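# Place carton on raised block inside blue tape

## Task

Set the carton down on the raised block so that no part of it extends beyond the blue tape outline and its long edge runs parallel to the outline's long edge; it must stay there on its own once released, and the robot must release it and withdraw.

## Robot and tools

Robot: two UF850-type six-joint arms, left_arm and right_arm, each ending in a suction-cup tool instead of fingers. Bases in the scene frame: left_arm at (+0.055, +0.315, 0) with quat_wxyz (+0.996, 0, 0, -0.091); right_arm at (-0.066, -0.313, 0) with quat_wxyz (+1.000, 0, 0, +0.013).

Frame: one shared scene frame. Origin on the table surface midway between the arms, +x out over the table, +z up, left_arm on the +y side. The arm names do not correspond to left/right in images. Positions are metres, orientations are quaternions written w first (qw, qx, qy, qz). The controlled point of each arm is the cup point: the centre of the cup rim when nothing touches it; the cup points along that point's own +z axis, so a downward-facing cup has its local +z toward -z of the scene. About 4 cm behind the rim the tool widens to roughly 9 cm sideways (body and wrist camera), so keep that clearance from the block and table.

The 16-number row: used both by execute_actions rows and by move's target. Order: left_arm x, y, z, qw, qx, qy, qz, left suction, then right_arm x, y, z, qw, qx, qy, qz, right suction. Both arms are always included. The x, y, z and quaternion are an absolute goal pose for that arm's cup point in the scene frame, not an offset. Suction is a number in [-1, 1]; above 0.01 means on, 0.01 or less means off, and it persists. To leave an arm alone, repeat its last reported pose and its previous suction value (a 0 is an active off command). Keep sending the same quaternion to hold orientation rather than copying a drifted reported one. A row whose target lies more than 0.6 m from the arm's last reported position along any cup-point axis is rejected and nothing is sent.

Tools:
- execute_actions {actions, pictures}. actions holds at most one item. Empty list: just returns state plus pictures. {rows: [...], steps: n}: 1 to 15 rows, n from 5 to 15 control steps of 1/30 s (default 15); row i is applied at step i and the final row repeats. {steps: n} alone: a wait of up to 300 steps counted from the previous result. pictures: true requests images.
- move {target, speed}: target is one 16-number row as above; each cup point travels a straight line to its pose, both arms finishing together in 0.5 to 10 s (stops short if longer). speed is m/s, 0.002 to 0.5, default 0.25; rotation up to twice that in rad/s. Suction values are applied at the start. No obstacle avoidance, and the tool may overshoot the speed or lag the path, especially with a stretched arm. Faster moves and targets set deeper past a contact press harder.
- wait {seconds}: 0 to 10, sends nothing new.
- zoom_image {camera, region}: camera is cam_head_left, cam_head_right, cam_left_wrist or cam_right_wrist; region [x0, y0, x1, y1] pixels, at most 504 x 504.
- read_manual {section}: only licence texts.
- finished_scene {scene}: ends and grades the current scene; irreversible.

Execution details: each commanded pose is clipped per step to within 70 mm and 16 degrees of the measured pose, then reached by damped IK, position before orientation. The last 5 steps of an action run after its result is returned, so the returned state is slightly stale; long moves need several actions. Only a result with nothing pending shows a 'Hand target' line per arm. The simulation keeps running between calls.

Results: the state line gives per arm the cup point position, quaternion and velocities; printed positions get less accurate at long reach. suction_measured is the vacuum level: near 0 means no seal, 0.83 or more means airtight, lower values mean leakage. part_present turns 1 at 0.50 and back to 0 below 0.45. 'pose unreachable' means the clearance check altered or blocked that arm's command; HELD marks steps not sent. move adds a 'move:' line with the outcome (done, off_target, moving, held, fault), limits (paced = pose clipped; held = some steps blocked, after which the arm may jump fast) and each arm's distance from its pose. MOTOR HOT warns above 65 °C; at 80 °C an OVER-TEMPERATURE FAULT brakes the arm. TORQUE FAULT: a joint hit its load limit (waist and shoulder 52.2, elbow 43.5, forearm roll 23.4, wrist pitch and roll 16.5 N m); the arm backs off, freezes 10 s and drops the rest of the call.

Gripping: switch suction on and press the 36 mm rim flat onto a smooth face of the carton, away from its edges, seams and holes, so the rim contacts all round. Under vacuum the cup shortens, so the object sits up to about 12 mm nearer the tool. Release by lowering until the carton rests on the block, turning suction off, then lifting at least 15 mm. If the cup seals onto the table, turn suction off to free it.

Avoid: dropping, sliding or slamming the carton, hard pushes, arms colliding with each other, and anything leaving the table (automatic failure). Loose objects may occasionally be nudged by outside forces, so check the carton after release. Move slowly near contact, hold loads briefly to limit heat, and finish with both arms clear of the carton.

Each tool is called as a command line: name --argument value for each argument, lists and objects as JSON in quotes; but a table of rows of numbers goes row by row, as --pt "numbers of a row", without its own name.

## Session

execute_actions --actions '[]'

Scene clock: 0.00 s of 5000.00 s.
left_arm: end_effector_position=(+0.6446, +0.2067, +0.2425) suction_measured=0.00 part_present=0 end_effector_quat_wxyz=(-0.002, -0.171, +0.985, +0.001) end_effector_velocity=(-0.000, -0.001, +0.000) end_effector_angular_velocity=(-0.001, +0.000, -0.001) | right_arm: end_effector_position=(+0.5352, -0.2956, +0.2440) suction_measured=0.00 part_present=0 end_effector_quat_wxyz=(+0.001, +0.246, +0.969, +0.001) end_effector_velocity=(+0.000, +0.000, +0.001) end_effector_angular_velocity=(+0.000, -0.001, -0.001)
Joint positions: left_arm=[ 0.002 -0.534 -1.291  0.    -0.762 -2.096] | right_arm=[ 0.002 -0.533 -1.295  0.001 -0.759 -1.044]
Joint velocities: left_arm=[-0.002  0.     0.    -0.001  0.    -0.   ] | right_arm=[0.    0.001 0.    0.001 0.    0.001]
Joint torques (N m, as the arm reports them, + toward a larger angle): no reading
Motor temperatures (°C, as the motors report them): left_arm=[27 27 28 29 31 32] | right_arm=[25 28 28 27 27 27]
Hand target (left_arm): +0.645, +0.207, +0.242; -0.002, -0.171, +0.985, +0.001
Hand target (right_arm): +0.535, -0.296, +0.244; +0.001, +0.246, +0.969, +0.001
camera_calibration (this result's frames):
cam_left_wrist: T_world_to_cam=[[0.316596, -0.94856, 0.000681077, 0.00652868], [-0.859925, -0.286709, 0.422288, 0.530719], [-0.400371, -0.13428, -0.906461, 0.589747], [0, 0, 0, 1]] pos_world=[0.690429, 0.237546, 0.310462]
cam_right_wrist: T_world_to_cam=[[-0.498645, -0.866578, 0.0198935, 0.0129864], [-0.75755, 0.446833, 0.475877, 0.444647], [-0.421273, 0.222223, -0.879287, 0.58786], [0, 0, 0, 1]] pos_world=[0.590968, -0.318066, 0.305042]

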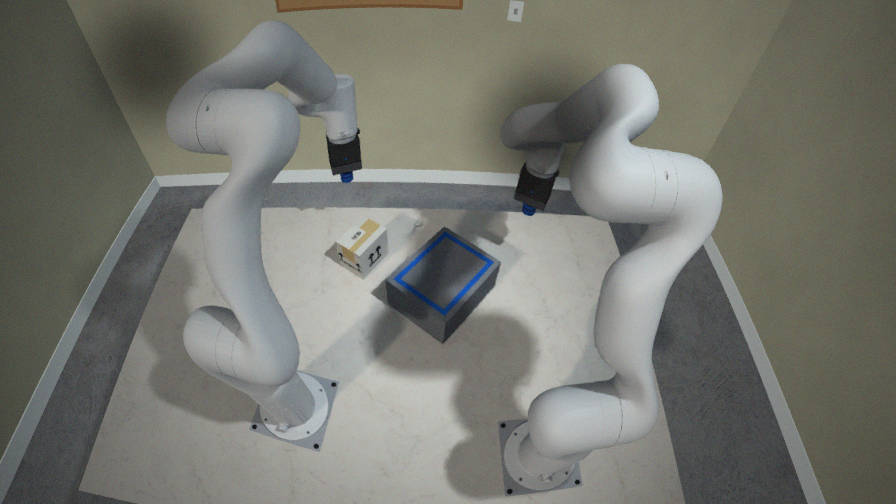

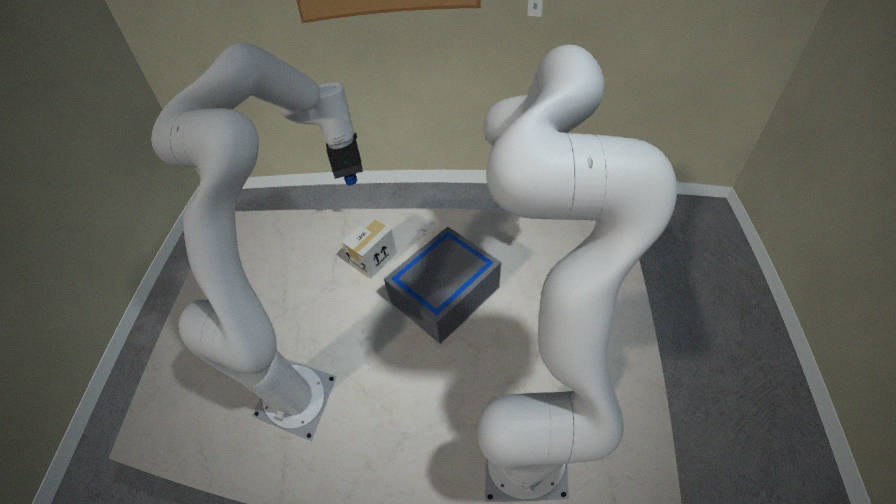

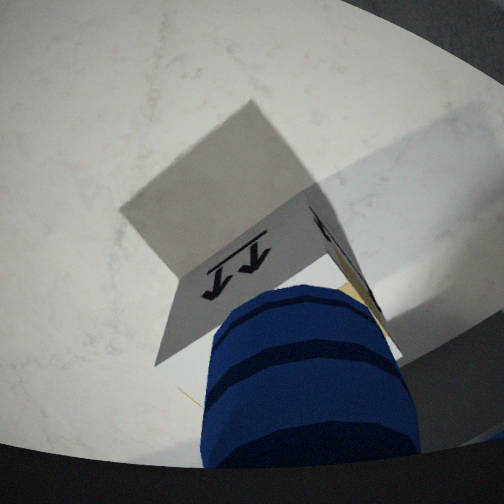

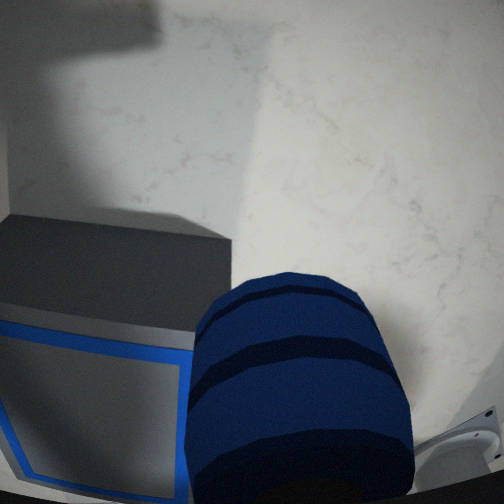

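zoom_image --camera "cam_head_left" --region '[320, 205, 410, 285]'

zoom_image --camera "cam_head_left" --region '[370, 210, 510, 350]'

Region (320, 205, 410, 285) of cam_head_left's 896x504 image, scaled by 5.600, with more detail than that image has.

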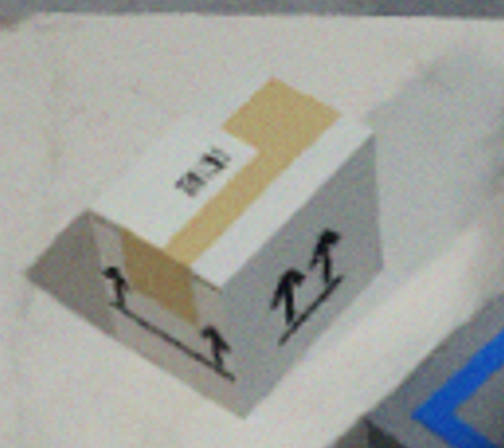

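Region (370, 210, 510, 350) of cam_head_left's 896x504 image, scaled by 3.600, with more detail than that image has.

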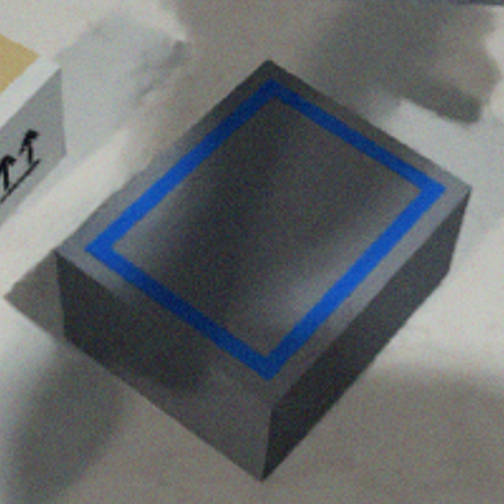

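move --target '[0.546,0.168,0.16,0,-0.171,0.985,0,0,0.5,-0.42,0.25,0.001,0.246,0.969,0.001,0]' --speed 0.3

Scene clock: 2.00 s of 5000.00 s.
left_arm: end_effector_position=(+0.5462, +0.1681, +0.1604) suction_measured=0.00 part_present=0 end_effector_quat_wxyz=(-0.000, -0.171, +0.985, +0.000) end_effector_velocity=(-0.001, -0.001, -0.002) end_effector_angular_velocity=(+0.001, -0.003, -0.000) | right_arm: end_effector_position=(+0.5004, -0.4201, +0.2500) suction_measured=0.00 part_present=0 end_effector_quat_wxyz=(+0.001, +0.246, +0.969, +0.001) end_effector_velocity=(-0.000, -0.003, +0.001) end_effector_angular_velocity=(+0.001, -0.001, +0.001)
Joint positions: left_arm=[-0.107 -0.467 -0.97   0.    -0.503 -2.205] | right_arm=[-0.213 -0.469 -1.216  0.002 -0.744 -1.262]
Joint velocities: left_arm=[-0.004  0.     0.005  0.005  0.008 -0.008] | right_arm=[-0.005  0.002 -0.     0.002 -0.001 -0.008]
Joint torques (N m, as the arm reports them, + toward a larger angle): left_arm=[ -4.54  35.26 -23.29  -2.31   0.05   0.18] | right_arm=[  2.23  37.51 -19.47   2.    -0.32  -0.04]
Motor temperatures (°C, as the motors report them): left_arm=[27 27 28 29 31 32] | right_arm=[25 28 28 27 27 27]
Hand target (left_arm): +0.546, +0.168, +0.160; +0.000, -0.171, +0.985, +0.000
Hand target (right_arm): +0.500, -0.420, +0.250; +0.001, +0.246, +0.969, +0.001
Off the commanded pose (left_arm): 0.000 m, 0 deg.
Off the commanded pose (right_arm): 0.000 m, 0 deg.
Kept back: nothing.
move: done
camera_calibration (this result's frames):
cam_left_wrist: T_world_to_cam=[[0.316502, -0.948588, 0.00272165, 0.000807435], [-0.861508, -0.286244, 0.419366, 0.470979], [-0.397026, -0.135075, -0.907813, 0.46929], [0, 0, 0, 1]] pos_world=[0.591817, 0.19897, 0.228513]
cam_right_wrist: T_world_to_cam=[[-0.49783, -0.867041, 0.0201378, -0.11297], [-0.757912, 0.446224, 0.475872, 0.470992], [-0.421586, 0.22164, -0.879284, 0.606053], [0, 0, 0, 1]] pos_world=[0.556234, -0.442443, 0.311036]

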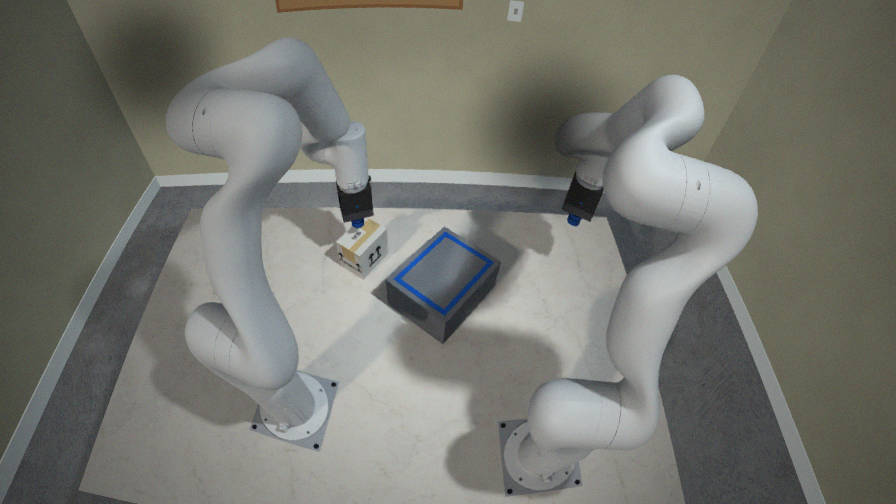

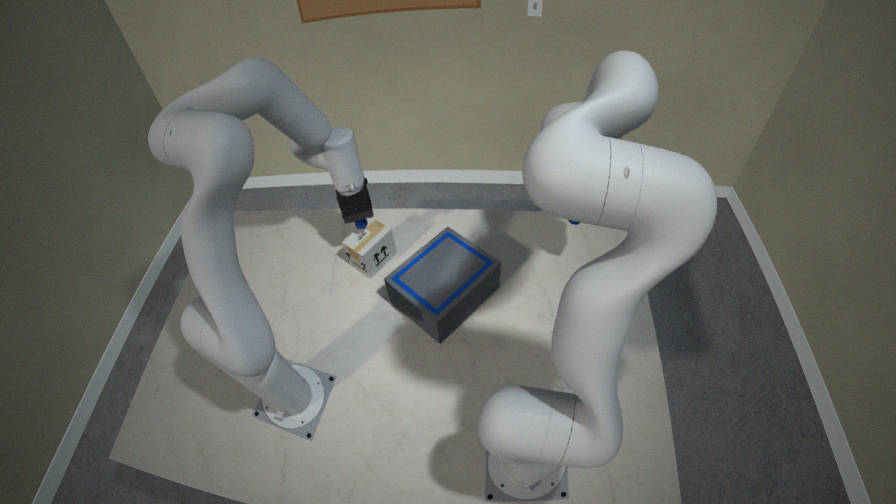

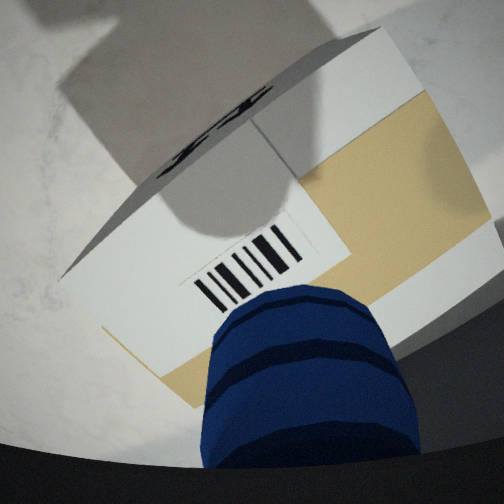

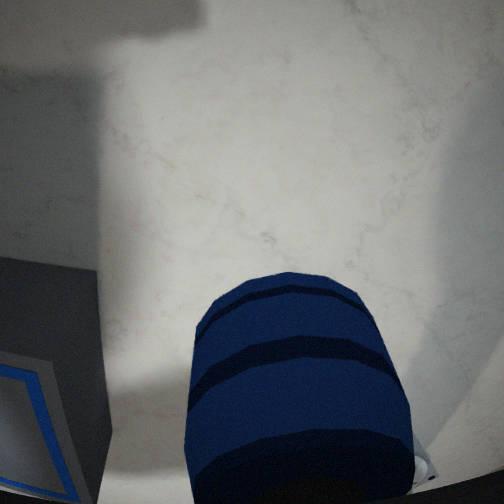

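move --target '[0.543,0.167,0.106,0,-0.171,0.985,0,1,0.5,-0.42,0.25,0.001,0.246,0.969,0.001,0]' --speed 0.08

Scene clock: 3.43 s of 5000.00 s.
left_arm: end_effector_position=(+0.5428, +0.1670, +0.1063) suction_measured=0.85 part_present=1 end_effector_quat_wxyz=(-0.000, -0.171, +0.985, -0.000) end_effector_velocity=(+0.002, -0.002, -0.001) end_effector_angular_velocity=(-0.002, -0.005, -0.000) | right_arm: end_effector_position=(+0.5000, -0.4200, +0.2500) suction_measured=0.00 part_present=0 end_effector_quat_wxyz=(+0.001, +0.246, +0.969, +0.001) end_effector_velocity=(-0.000, +0.000, -0.000) end_effector_angular_velocity=(+0.001, +0.002, -0.001)
Joint positions: left_arm=[-0.111 -0.563 -0.955 -0.    -0.392 -2.208] | right_arm=[-0.214 -0.469 -1.215  0.003 -0.744 -1.263]
Joint velocities: left_arm=[-0.002 -0.005 -0.003 -0.001  0.007 -0.   ] | right_arm=[-0.    -0.001  0.     0.001 -0.001 -0.   ]
Joint torques (N m, as the arm reports them, + toward a larger angle): left_arm=[ -2.56  40.27 -23.41  -2.01   0.     0.25] | right_arm=[  1.77  38.4  -18.39   1.62  -0.27   0.  ]
Motor temperatures (°C, as the motors report them): left_arm=[27 27 28 29 31 32] | right_arm=[25 28 28 27 27 27]
Hand target (left_arm): +0.543, +0.167, +0.106; -0.000, -0.171, +0.985, -0.000
Hand target (right_arm): +0.500, -0.420, +0.250; +0.001, +0.246, +0.969, +0.001
Off the commanded pose (left_arm): 0.000 m, 0 deg.
Off the commanded pose (right_arm): 0.000 m, 0 deg.
Kept back: nothing.
move: done
camera_calibration (this result's frames):
cam_left_wrist: T_world_to_cam=[[0.31656, -0.948568, 0.00281926, 0.00098257], [-0.86148, -0.286251, 0.419419, 0.490465], [-0.39704, -0.1352, -0.907788, 0.418745], [0, 0, 0, 1]] pos_world=[0.588473, 0.197942, 0.174419]
cam_right_wrist: T_world_to_cam=[[-0.497886, -0.867023, 0.0195271, -0.112906], [-0.757844, 0.445917, 0.476267, 0.470393], [-0.421642, 0.222328, -0.879084, 0.606147], [0, 0, 0, 1]] pos_world=[0.555847, -0.442412, 0.311026]

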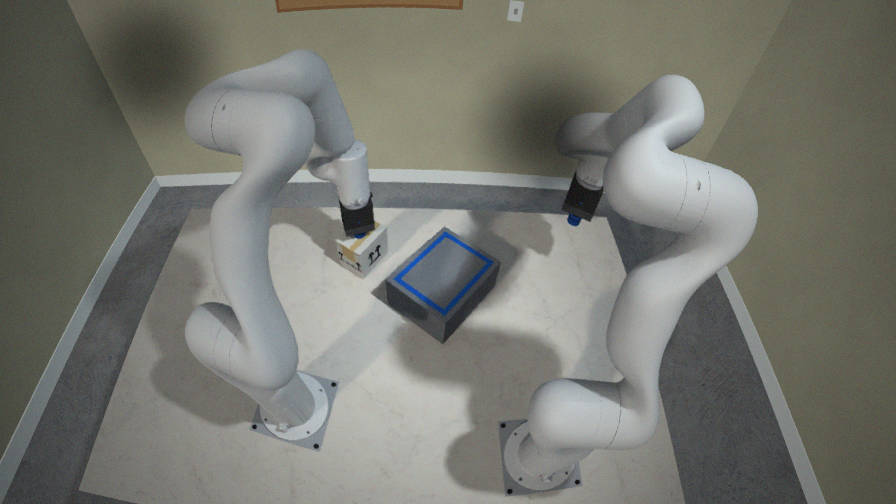

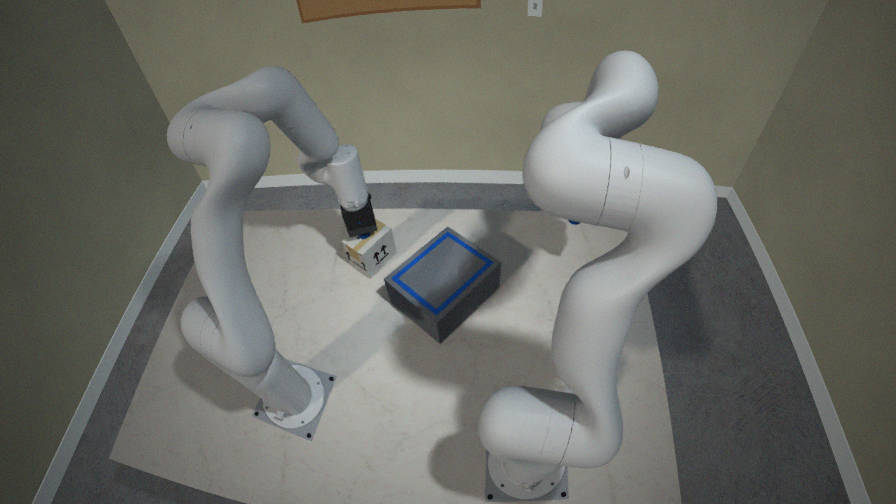

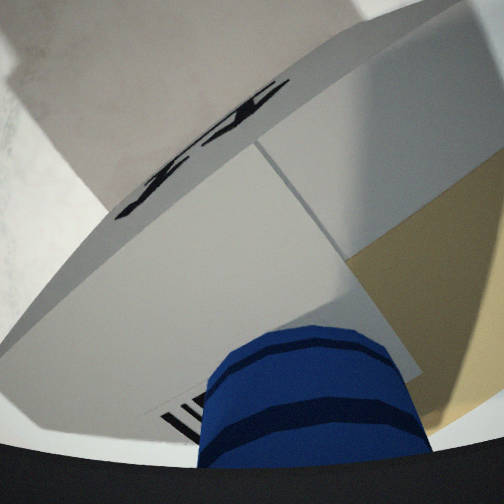

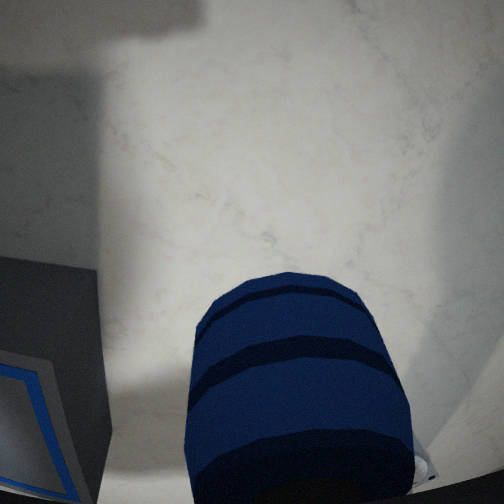

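move --target '[0.53,0.145,0.262,0,-0.16,0.987,0,1,0.5,-0.42,0.25,0.001,0.246,0.969,0.001,0]' --speed 0.25

move --target '[0.416,-0.072,0.245,0,-0.117,0.993,0,1,0.5,-0.42,0.25,0.001,0.246,0.969,0.001,0]' --speed 0.28

move --target '[0.416,-0.072,0.223,0,-0.117,0.993,0,1,0.5,-0.42,0.25,0.001,0.246,0.969,0.001,0]' --speed 0.04

Scene clock: 5.03 s of 5000.00 s.
left_arm: end_effector_position=(+0.5303, +0.1450, +0.2616) suction_measured=0.88 part_present=1 end_effector_quat_wxyz=(-0.000, -0.160, +0.987, +0.000) end_effector_velocity=(-0.000, -0.000, +0.002) end_effector_angular_velocity=(+0.001, +0.001, -0.000) | right_arm: end_effector_position=(+0.5000, -0.4200, +0.2500) suction_measured=0.00 part_present=0 end_effector_quat_wxyz=(+0.001, +0.246, +0.969, +0.001) end_effector_velocity=(+0.000, -0.000, -0.000) end_effector_angular_velocity=(-0.001, -0.000, +0.000)
Joint positions: left_arm=[-0.16  -0.293 -1.005  0.    -0.712 -2.236] | right_arm=[-0.214 -0.469 -1.215  0.003 -0.744 -1.263]
Joint velocities: left_arm=[-0.001  0.003 -0.002  0.001 -0.006 -0.001] | right_arm=[ 0.    -0.    -0.    -0.002  0.     0.001]
Joint torques (N m, as the arm reports them, + toward a larger angle): left_arm=[ -3.63  34.29 -28.62  -1.82   0.03   0.25] | right_arm=[  1.56  37.39 -18.94   2.16  -0.1    0.01]
Motor temperatures (°C, as the motors report them): left_arm=[27 27 28 29 31 32] | right_arm=[25 28 28 27 27 27]
Hand target (left_arm): +0.530, +0.145, +0.262; +0.000, -0.160, +0.987, +0.000
Hand target (right_arm): +0.500, -0.420, +0.250; +0.001, +0.246, +0.969, +0.001
Off the commanded pose (left_arm): 0.000 m, 0 deg.
Off the commanded pose (right_arm): 0.000 m, 0 deg.
Kept back: nothing.
move: done
camera_calibration (this result's frames):
cam_left_wrist: T_world_to_cam=[[0.295404, -0.955369, 0.00246111, -0.00405451], [-0.867624, -0.267193, 0.419328, 0.408701], [-0.399956, -0.126007, -0.907831, 0.552026], [0, 0, 0, 1]] pos_world=[0.576583, 0.174887, 0.329777]
cam_right_wrist: T_world_to_cam=[[-0.497885, -0.867023, 0.0195217, -0.112903], [-0.757845, 0.445914, 0.476268, 0.470389], [-0.42164, 0.222332, -0.879083, 0.606147], [0, 0, 0, 1]] pos_world=[0.555845, -0.442408, 0.311026]

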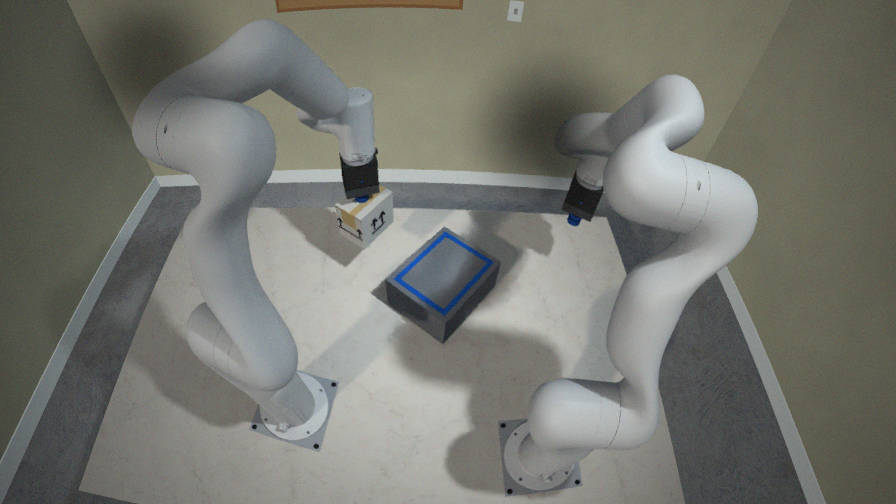

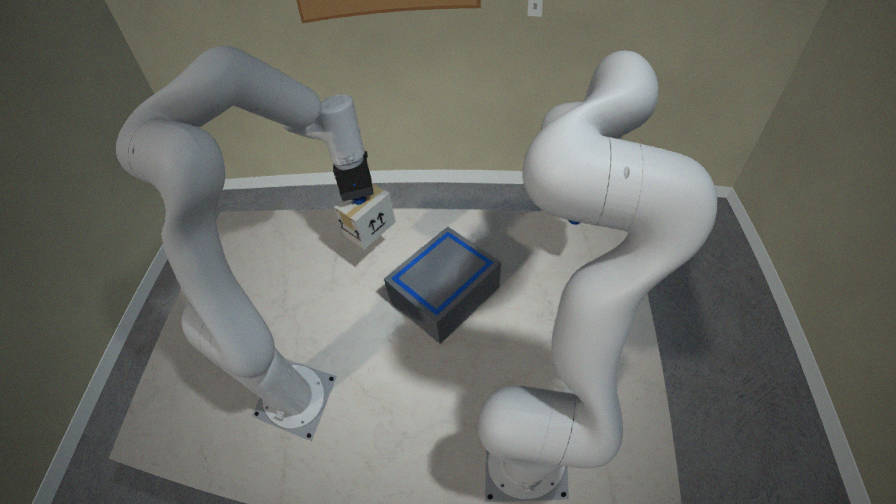

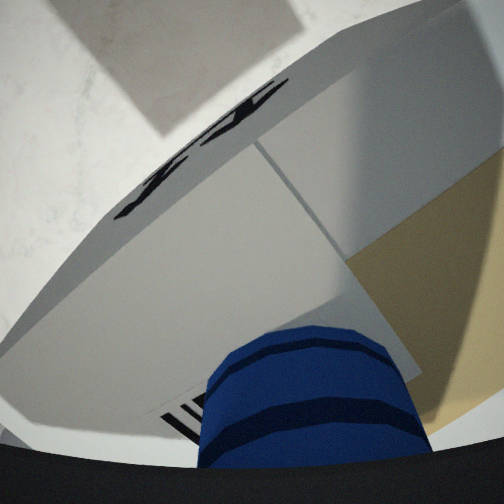

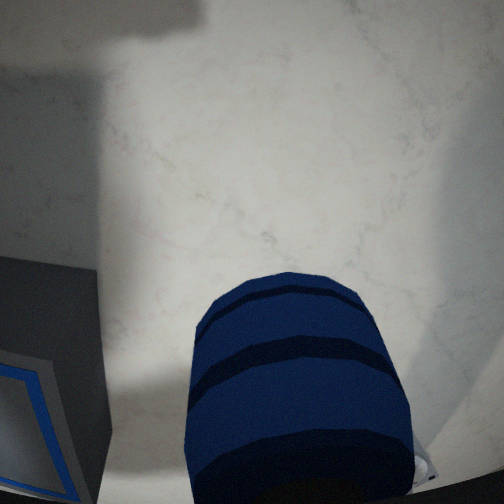

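Scene clock: 6.67 s of 5000.00 s.
left_arm: end_effector_position=(+0.4167, -0.0716, +0.2450) suction_measured=0.88 part_present=1 end_effector_quat_wxyz=(+0.001, -0.117, +0.993, +0.001) end_effector_velocity=(-0.001, -0.002, -0.000) end_effector_angular_velocity=(+0.001, -0.000, -0.001) | right_arm: end_effector_position=(+0.5000, -0.4200, +0.2500) suction_measured=0.00 part_present=0 end_effector_quat_wxyz=(+0.001, +0.246, +0.969, +0.001) end_effector_velocity=(-0.000, +0.000, -0.000) end_effector_angular_velocity=(+0.000, +0.001, +0.000)
Joint positions: left_arm=[-0.636 -0.371 -1.065  0.003 -0.694 -2.627] | right_arm=[-0.214 -0.469 -1.215  0.003 -0.744 -1.263]
Joint velocities: left_arm=[-0.004 -0.004 -0.004  0.002 -0.001 -0.005] | right_arm=[ 0.    -0.     0.     0.    -0.    -0.001]
Joint torques (N m, as the arm reports them, + toward a larger angle): left_arm=[ -4.38  37.64 -28.37  -1.99   0.05   0.18] | right_arm=[  2.22  37.19 -18.83   2.23  -0.21   0.08]
Motor temperatures (°C, as the motors report them): left_arm=[27 27 28 29 31 32] | right_arm=[25 28 28 27 27 27]
Hand target (left_arm): +0.417, -0.072, +0.245; +0.001, -0.117, +0.993, +0.001
Hand target (right_arm): +0.500, -0.420, +0.250; +0.001, +0.246, +0.969, +0.001
Off the commanded pose (left_arm): 0.001 m, 0 deg.
Off the commanded pose (right_arm): 0.000 m, 0 deg.
Kept back: nothing.
move: done
camera_calibration (this result's frames):
cam_left_wrist: T_world_to_cam=[[0.211431, -0.977391, 0.0017852, -0.143818], [-0.887999, -0.19133, 0.418151, 0.273419], [-0.408356, -0.0899954, -0.908376, 0.470401], [0, 0, 0, 1]] pos_world=[0.465294, -0.0459193, 0.313227]
cam_right_wrist: T_world_to_cam=[[-0.497886, -0.867023, 0.0195216, -0.112903], [-0.757845, 0.445914, 0.476268, 0.470389], [-0.42164, 0.222333, -0.879083, 0.606147], [0, 0, 0, 1]] pos_world=[0.555845, -0.442408, 0.311026]

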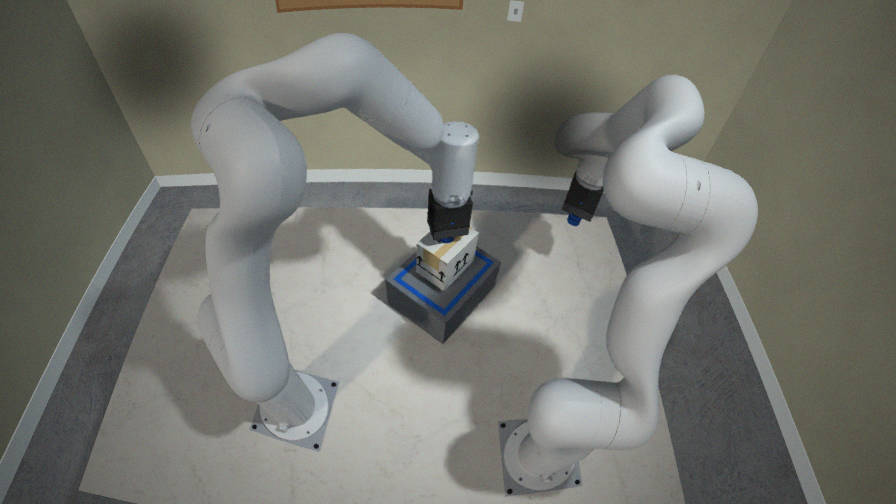

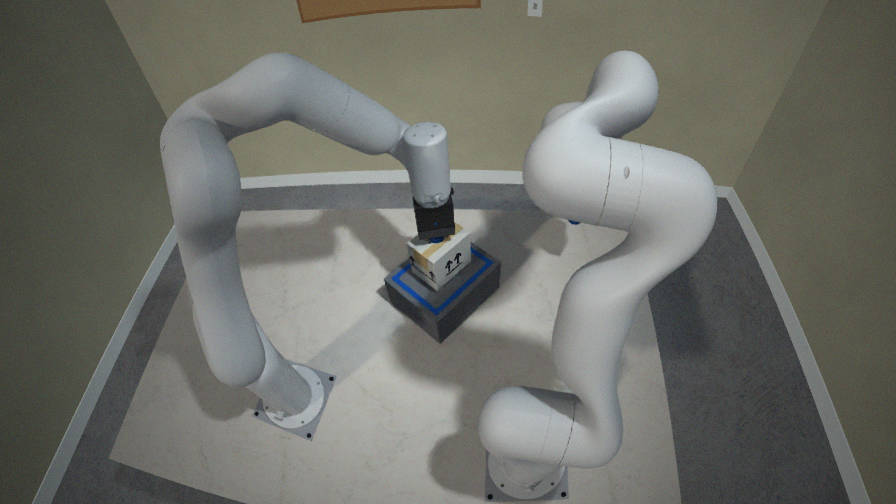

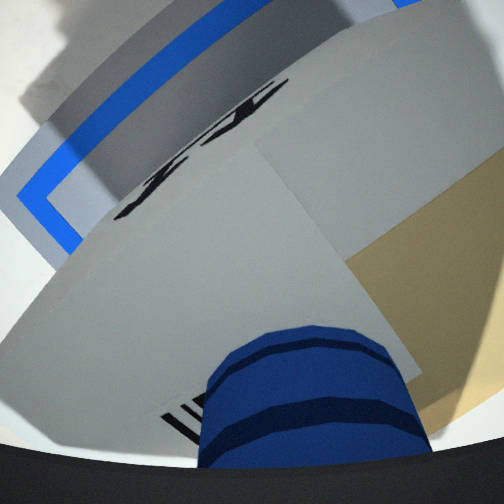

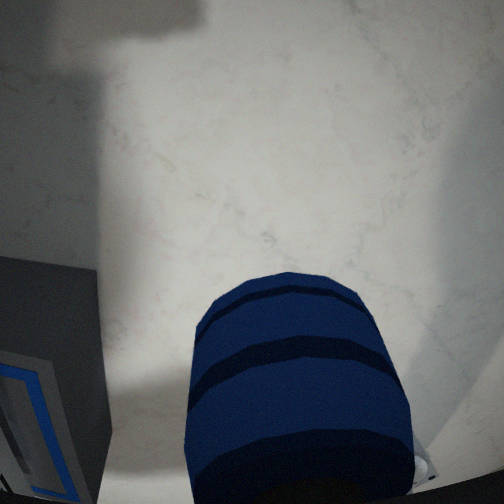

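Scene clock: 7.63 s of 5000.00 s.
left_arm: end_effector_position=(+0.4160, -0.0720, +0.2233) suction_measured=0.88 part_present=1 end_effector_quat_wxyz=(+0.000, -0.117, +0.993, -0.000) end_effector_velocity=(-0.000, +0.000, -0.003) end_effector_angular_velocity=(+0.000, +0.001, +0.000) | right_arm: end_effector_position=(+0.5000, -0.4200, +0.2500) suction_measured=0.00 part_present=0 end_effector_quat_wxyz=(+0.001, +0.246, +0.969, +0.001) end_effector_velocity=(-0.000, -0.000, -0.000) end_effector_angular_velocity=(-0.001, +0.001, +0.001)
Joint positions: left_arm=[-0.637 -0.4   -1.049  0.    -0.649 -2.625] | right_arm=[-0.214 -0.469 -1.215  0.003 -0.744 -1.263]
Joint velocities: left_arm=[ 0.    -0.004  0.002 -0.     0.005  0.   ] | right_arm=[ 0.    -0.     0.    -0.001 -0.     0.   ]
Joint torques (N m, as the arm reports them, + toward a larger angle): left_arm=[ -4.17  38.3  -27.81  -2.16   0.11   0.23] | right_arm=[  0.99  37.03 -18.78   1.45  -0.36   0.  ]
Motor temperatures (°C, as the motors report them): left_arm=[27 27 29 29 31 32] | right_arm=[25 28 28 27 27 27]
Hand target (left_arm): +0.416, -0.072, +0.223; -0.000, -0.117, +0.993, -0.000
Hand target (right_arm): +0.500, -0.420, +0.250; +0.001, +0.246, +0.969, +0.001
Off the commanded pose (left_arm): 0.000 m, 0 deg.
Off the commanded pose (right_arm): 0.000 m, 0 deg.
Kept back: nothing.
move: done
camera_calibration (this result's frames):
cam_left_wrist: T_world_to_cam=[[0.21129, -0.977419, 0.00289309, -0.144218], [-0.887606, -0.190634, 0.419302, 0.281454], [-0.409282, -0.0911624, -0.907842, 0.450577], [0, 0, 0, 1]] pos_world=[0.464705, -0.0462309, 0.291456]
cam_right_wrist: T_world_to_cam=[[-0.497885, -0.867023, 0.0195216, -0.112903], [-0.757845, 0.445914, 0.476268, 0.470389], [-0.42164, 0.222333, -0.879083, 0.606147], [0, 0, 0, 1]] pos_world=[0.555845, -0.442408, 0.311026]

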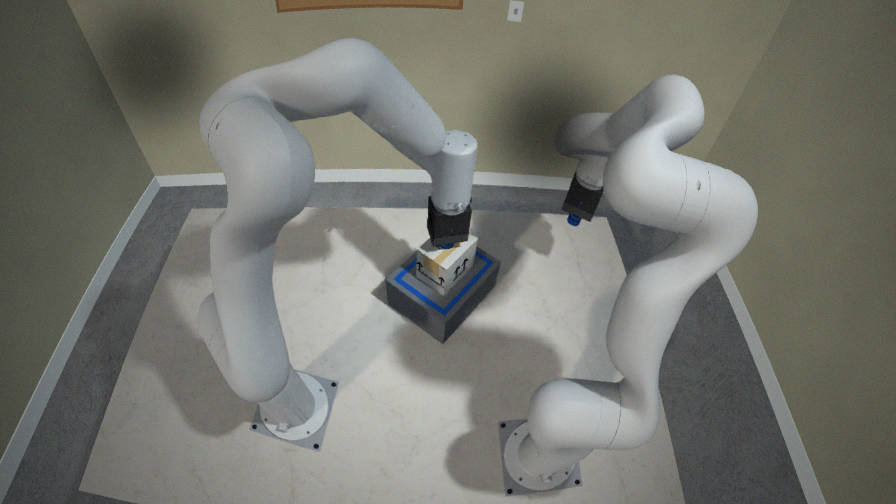

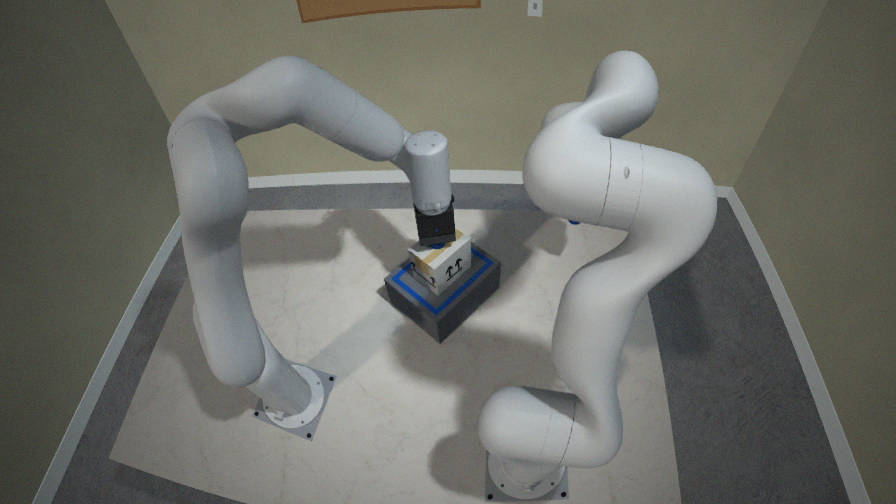

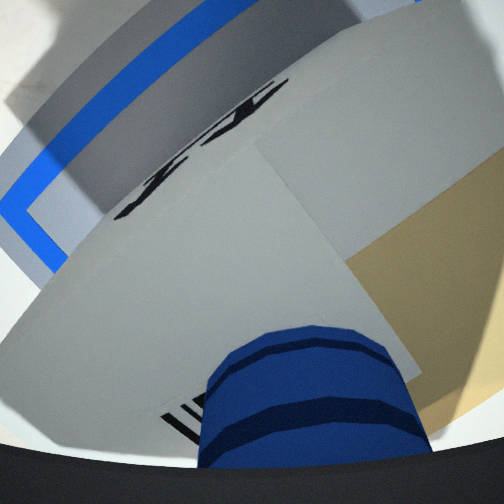

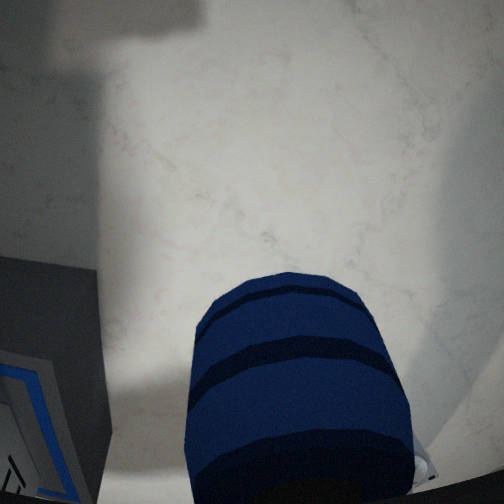

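move --target '[0.416,-0.072,0.2185,0,-0.117,0.993,0,1,0.5,-0.42,0.25,0.001,0.246,0.969,0.001,0]' --speed 0.03

Scene clock: 8.57 s of 5000.00 s.
left_arm: end_effector_position=(+0.4162, -0.0722, +0.2209) suction_measured=0.88 part_present=1 end_effector_quat_wxyz=(-0.000, -0.117, +0.993, +0.000) end_effector_velocity=(+0.001, +0.000, -0.002) end_effector_angular_velocity=(-0.000, -0.000, +0.001) | right_arm: end_effector_position=(+0.5000, -0.4200, +0.2500) suction_measured=0.00 part_present=0 end_effector_quat_wxyz=(+0.001, +0.246, +0.969, +0.001) end_effector_velocity=(+0.000, +0.000, +0.000) end_effector_angular_velocity=(+0.000, -0.001, -0.001)
Joint positions: left_arm=[-0.637 -0.404 -1.048  0.    -0.644 -2.625] | right_arm=[-0.214 -0.469 -1.215  0.003 -0.744 -1.263]
Joint velocities: left_arm=[ 0.001 -0.004  0.001  0.     0.005 -0.   ] | right_arm=[ 0.     0.001 -0.     0.    -0.     0.001]
Joint torques (N m, as the arm reports them, + toward a larger angle): left_arm=[ -4.31   3.52 -13.68  -2.38   4.06   0.23] | right_arm=[  0.91  37.46 -19.19   1.93  -0.28   0.04]
Motor temperatures (°C, as the motors report them): left_arm=[27 27 29 29 31 32] | right_arm=[25 28 28 27 27 27]
Hand target (left_arm): +0.416, -0.072, +0.219; -0.000, -0.117, +0.993, +0.000
Hand target (right_arm): +0.500, -0.420, +0.250; +0.001, +0.246, +0.969, +0.001
Off the commanded pose (left_arm): 0.002 m, 0 deg.
Off the commanded pose (right_arm): 0.000 m, 0 deg.
Kept back: nothing.
move: done
camera_calibration (this result's frames):
cam_left_wrist: T_world_to_cam=[[0.211308, -0.977416, 0.00266456, -0.144372], [-0.887526, -0.190732, 0.419427, 0.282529], [-0.409446, -0.0909933, -0.907785, 0.448483], [0, 0, 0, 1]] pos_world=[0.464889, -0.0464154, 0.289011]
cam_right_wrist: T_world_to_cam=[[-0.497885, -0.867023, 0.0195216, -0.112903], [-0.757845, 0.445914, 0.476268, 0.470389], [-0.42164, 0.222332, -0.879083, 0.606147], [0, 0, 0, 1]] pos_world=[0.555845, -0.442408, 0.311026]

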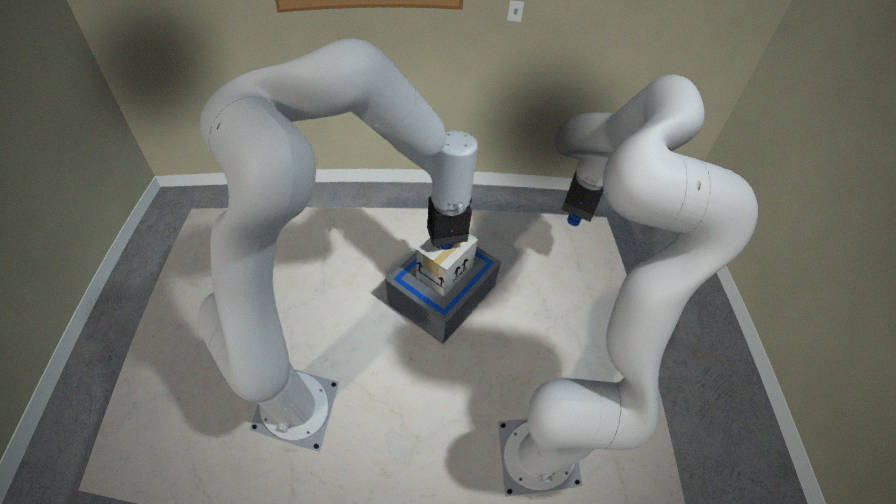

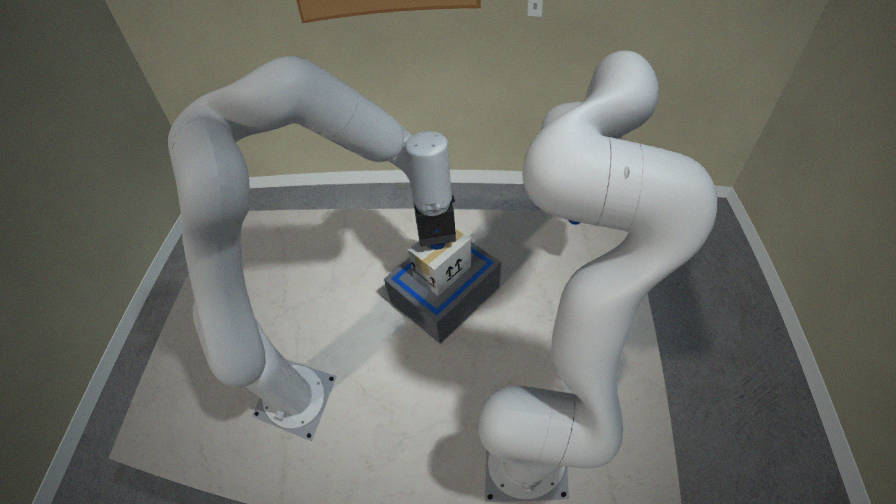

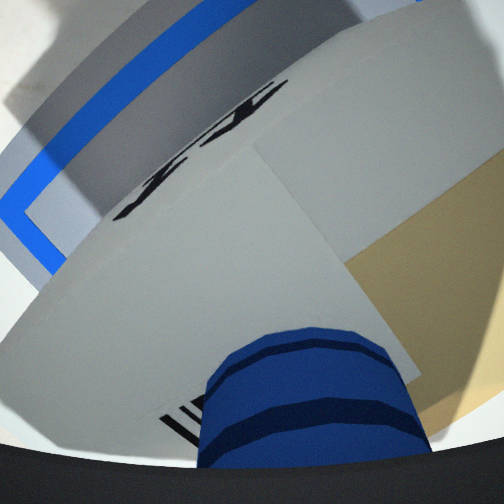

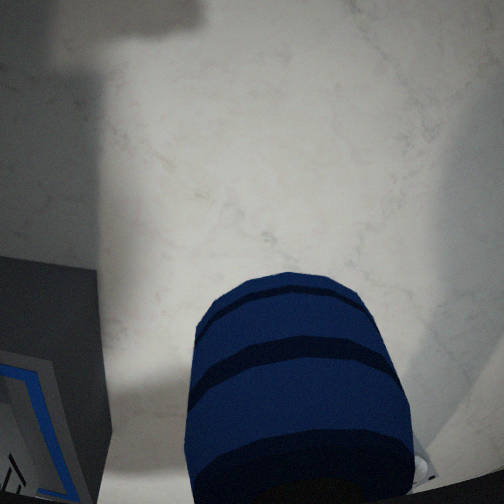

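move --target '[0.42,-0.05,0.39,0,-0.117,0.993,0,0,0.5,-0.42,0.25,0.001,0.246,0.969,0.001,0]' --speed 0.25

Scene clock: 10.20 s of 5000.00 s.
left_arm: end_effector_position=(+0.4201, -0.0502, +0.3896) suction_measured=0.00 part_present=0 end_effector_quat_wxyz=(-0.000, -0.117, +0.993, +0.000) end_effector_velocity=(+0.000, +0.001, +0.002) end_effector_angular_velocity=(+0.001, +0.001, +0.002) | right_arm: end_effector_position=(+0.5000, -0.4200, +0.2500) suction_measured=0.00 part_present=0 end_effector_quat_wxyz=(+0.001, +0.246, +0.969, +0.001) end_effector_velocity=(+0.000, +0.000, +0.001) end_effector_angular_velocity=(+0.001, -0.001, -0.001)
Joint positions: left_arm=[-0.602 -0.199 -1.195 -0.    -0.996 -2.591] | right_arm=[-0.214 -0.469 -1.215  0.003 -0.744 -1.263]
Joint velocities: left_arm=[ 0.002  0.002 -0.003 -0.    -0.006  0.001] | right_arm=[ 0.     0.001  0.     0.001 -0.001  0.   ]
Joint torques (N m, as the arm reports them, + toward a larger angle): left_arm=[ -4.17  28.56 -27.05  -1.87   0.06   0.21] | right_arm=[  1.76  36.87 -18.87   1.98  -0.4   -0.05]
Motor temperatures (°C, as the motors report them): left_arm=[27 27 29 29 31 32] | right_arm=[25 28 28 27 27 27]
Hand target (left_arm): +0.420, -0.050, +0.390; -0.000, -0.117, +0.993, -0.000
Hand target (right_arm): +0.500, -0.420, +0.250; +0.001, +0.246, +0.969, +0.001
Off the commanded pose (left_arm): 0.000 m, 0 deg.
Off the commanded pose (right_arm): 0.000 m, 0 deg.
Kept back: nothing.
move: done
camera_calibration (this result's frames):
cam_left_wrist: T_world_to_cam=[[0.211417, -0.977392, 0.00269908, -0.12426], [-0.887504, -0.190816, 0.419435, 0.219433], [-0.409437, -0.0910713, -0.907781, 0.605273], [0, 0, 0, 1]] pos_world=[0.468839, -0.0244562, 0.457753]
cam_right_wrist: T_world_to_cam=[[-0.497885, -0.867023, 0.0195217, -0.112903], [-0.757845, 0.445914, 0.476268, 0.470389], [-0.421641, 0.222332, -0.879083, 0.606147], [0, 0, 0, 1]] pos_world=[0.555845, -0.442408, 0.311026]

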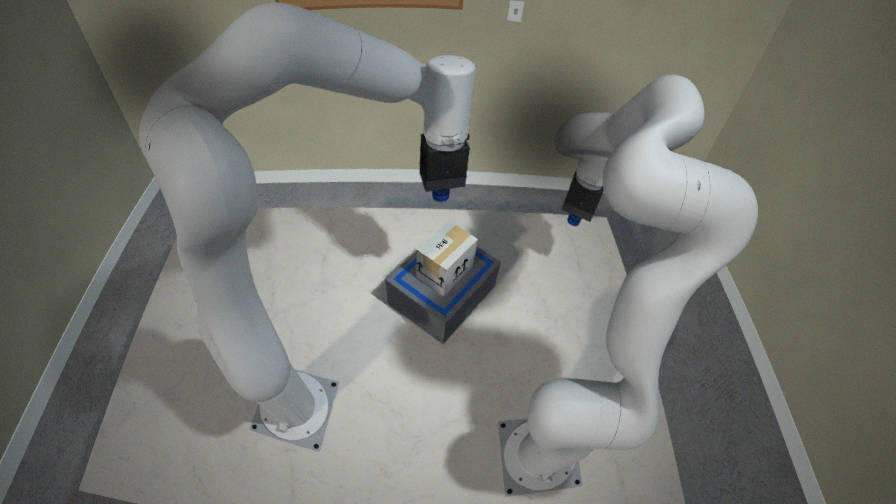

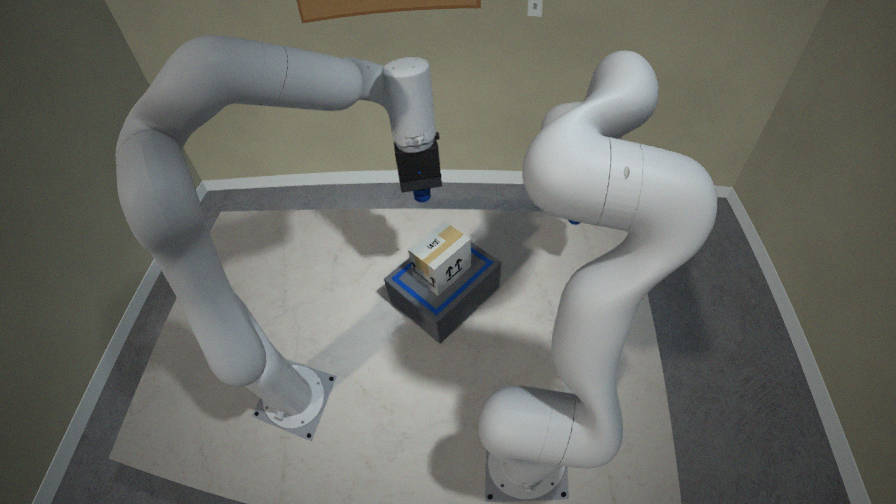

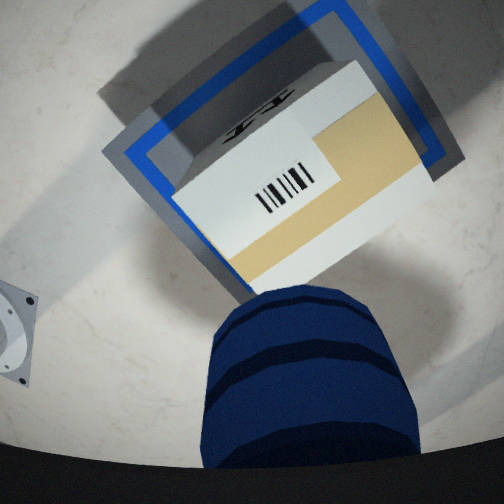

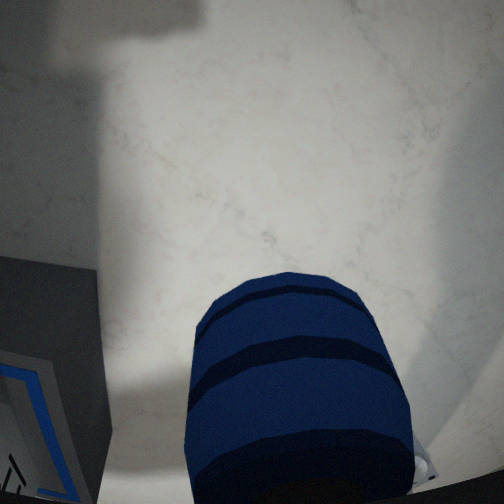

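finished_scene --scene 2

The scene is finished: the task was done.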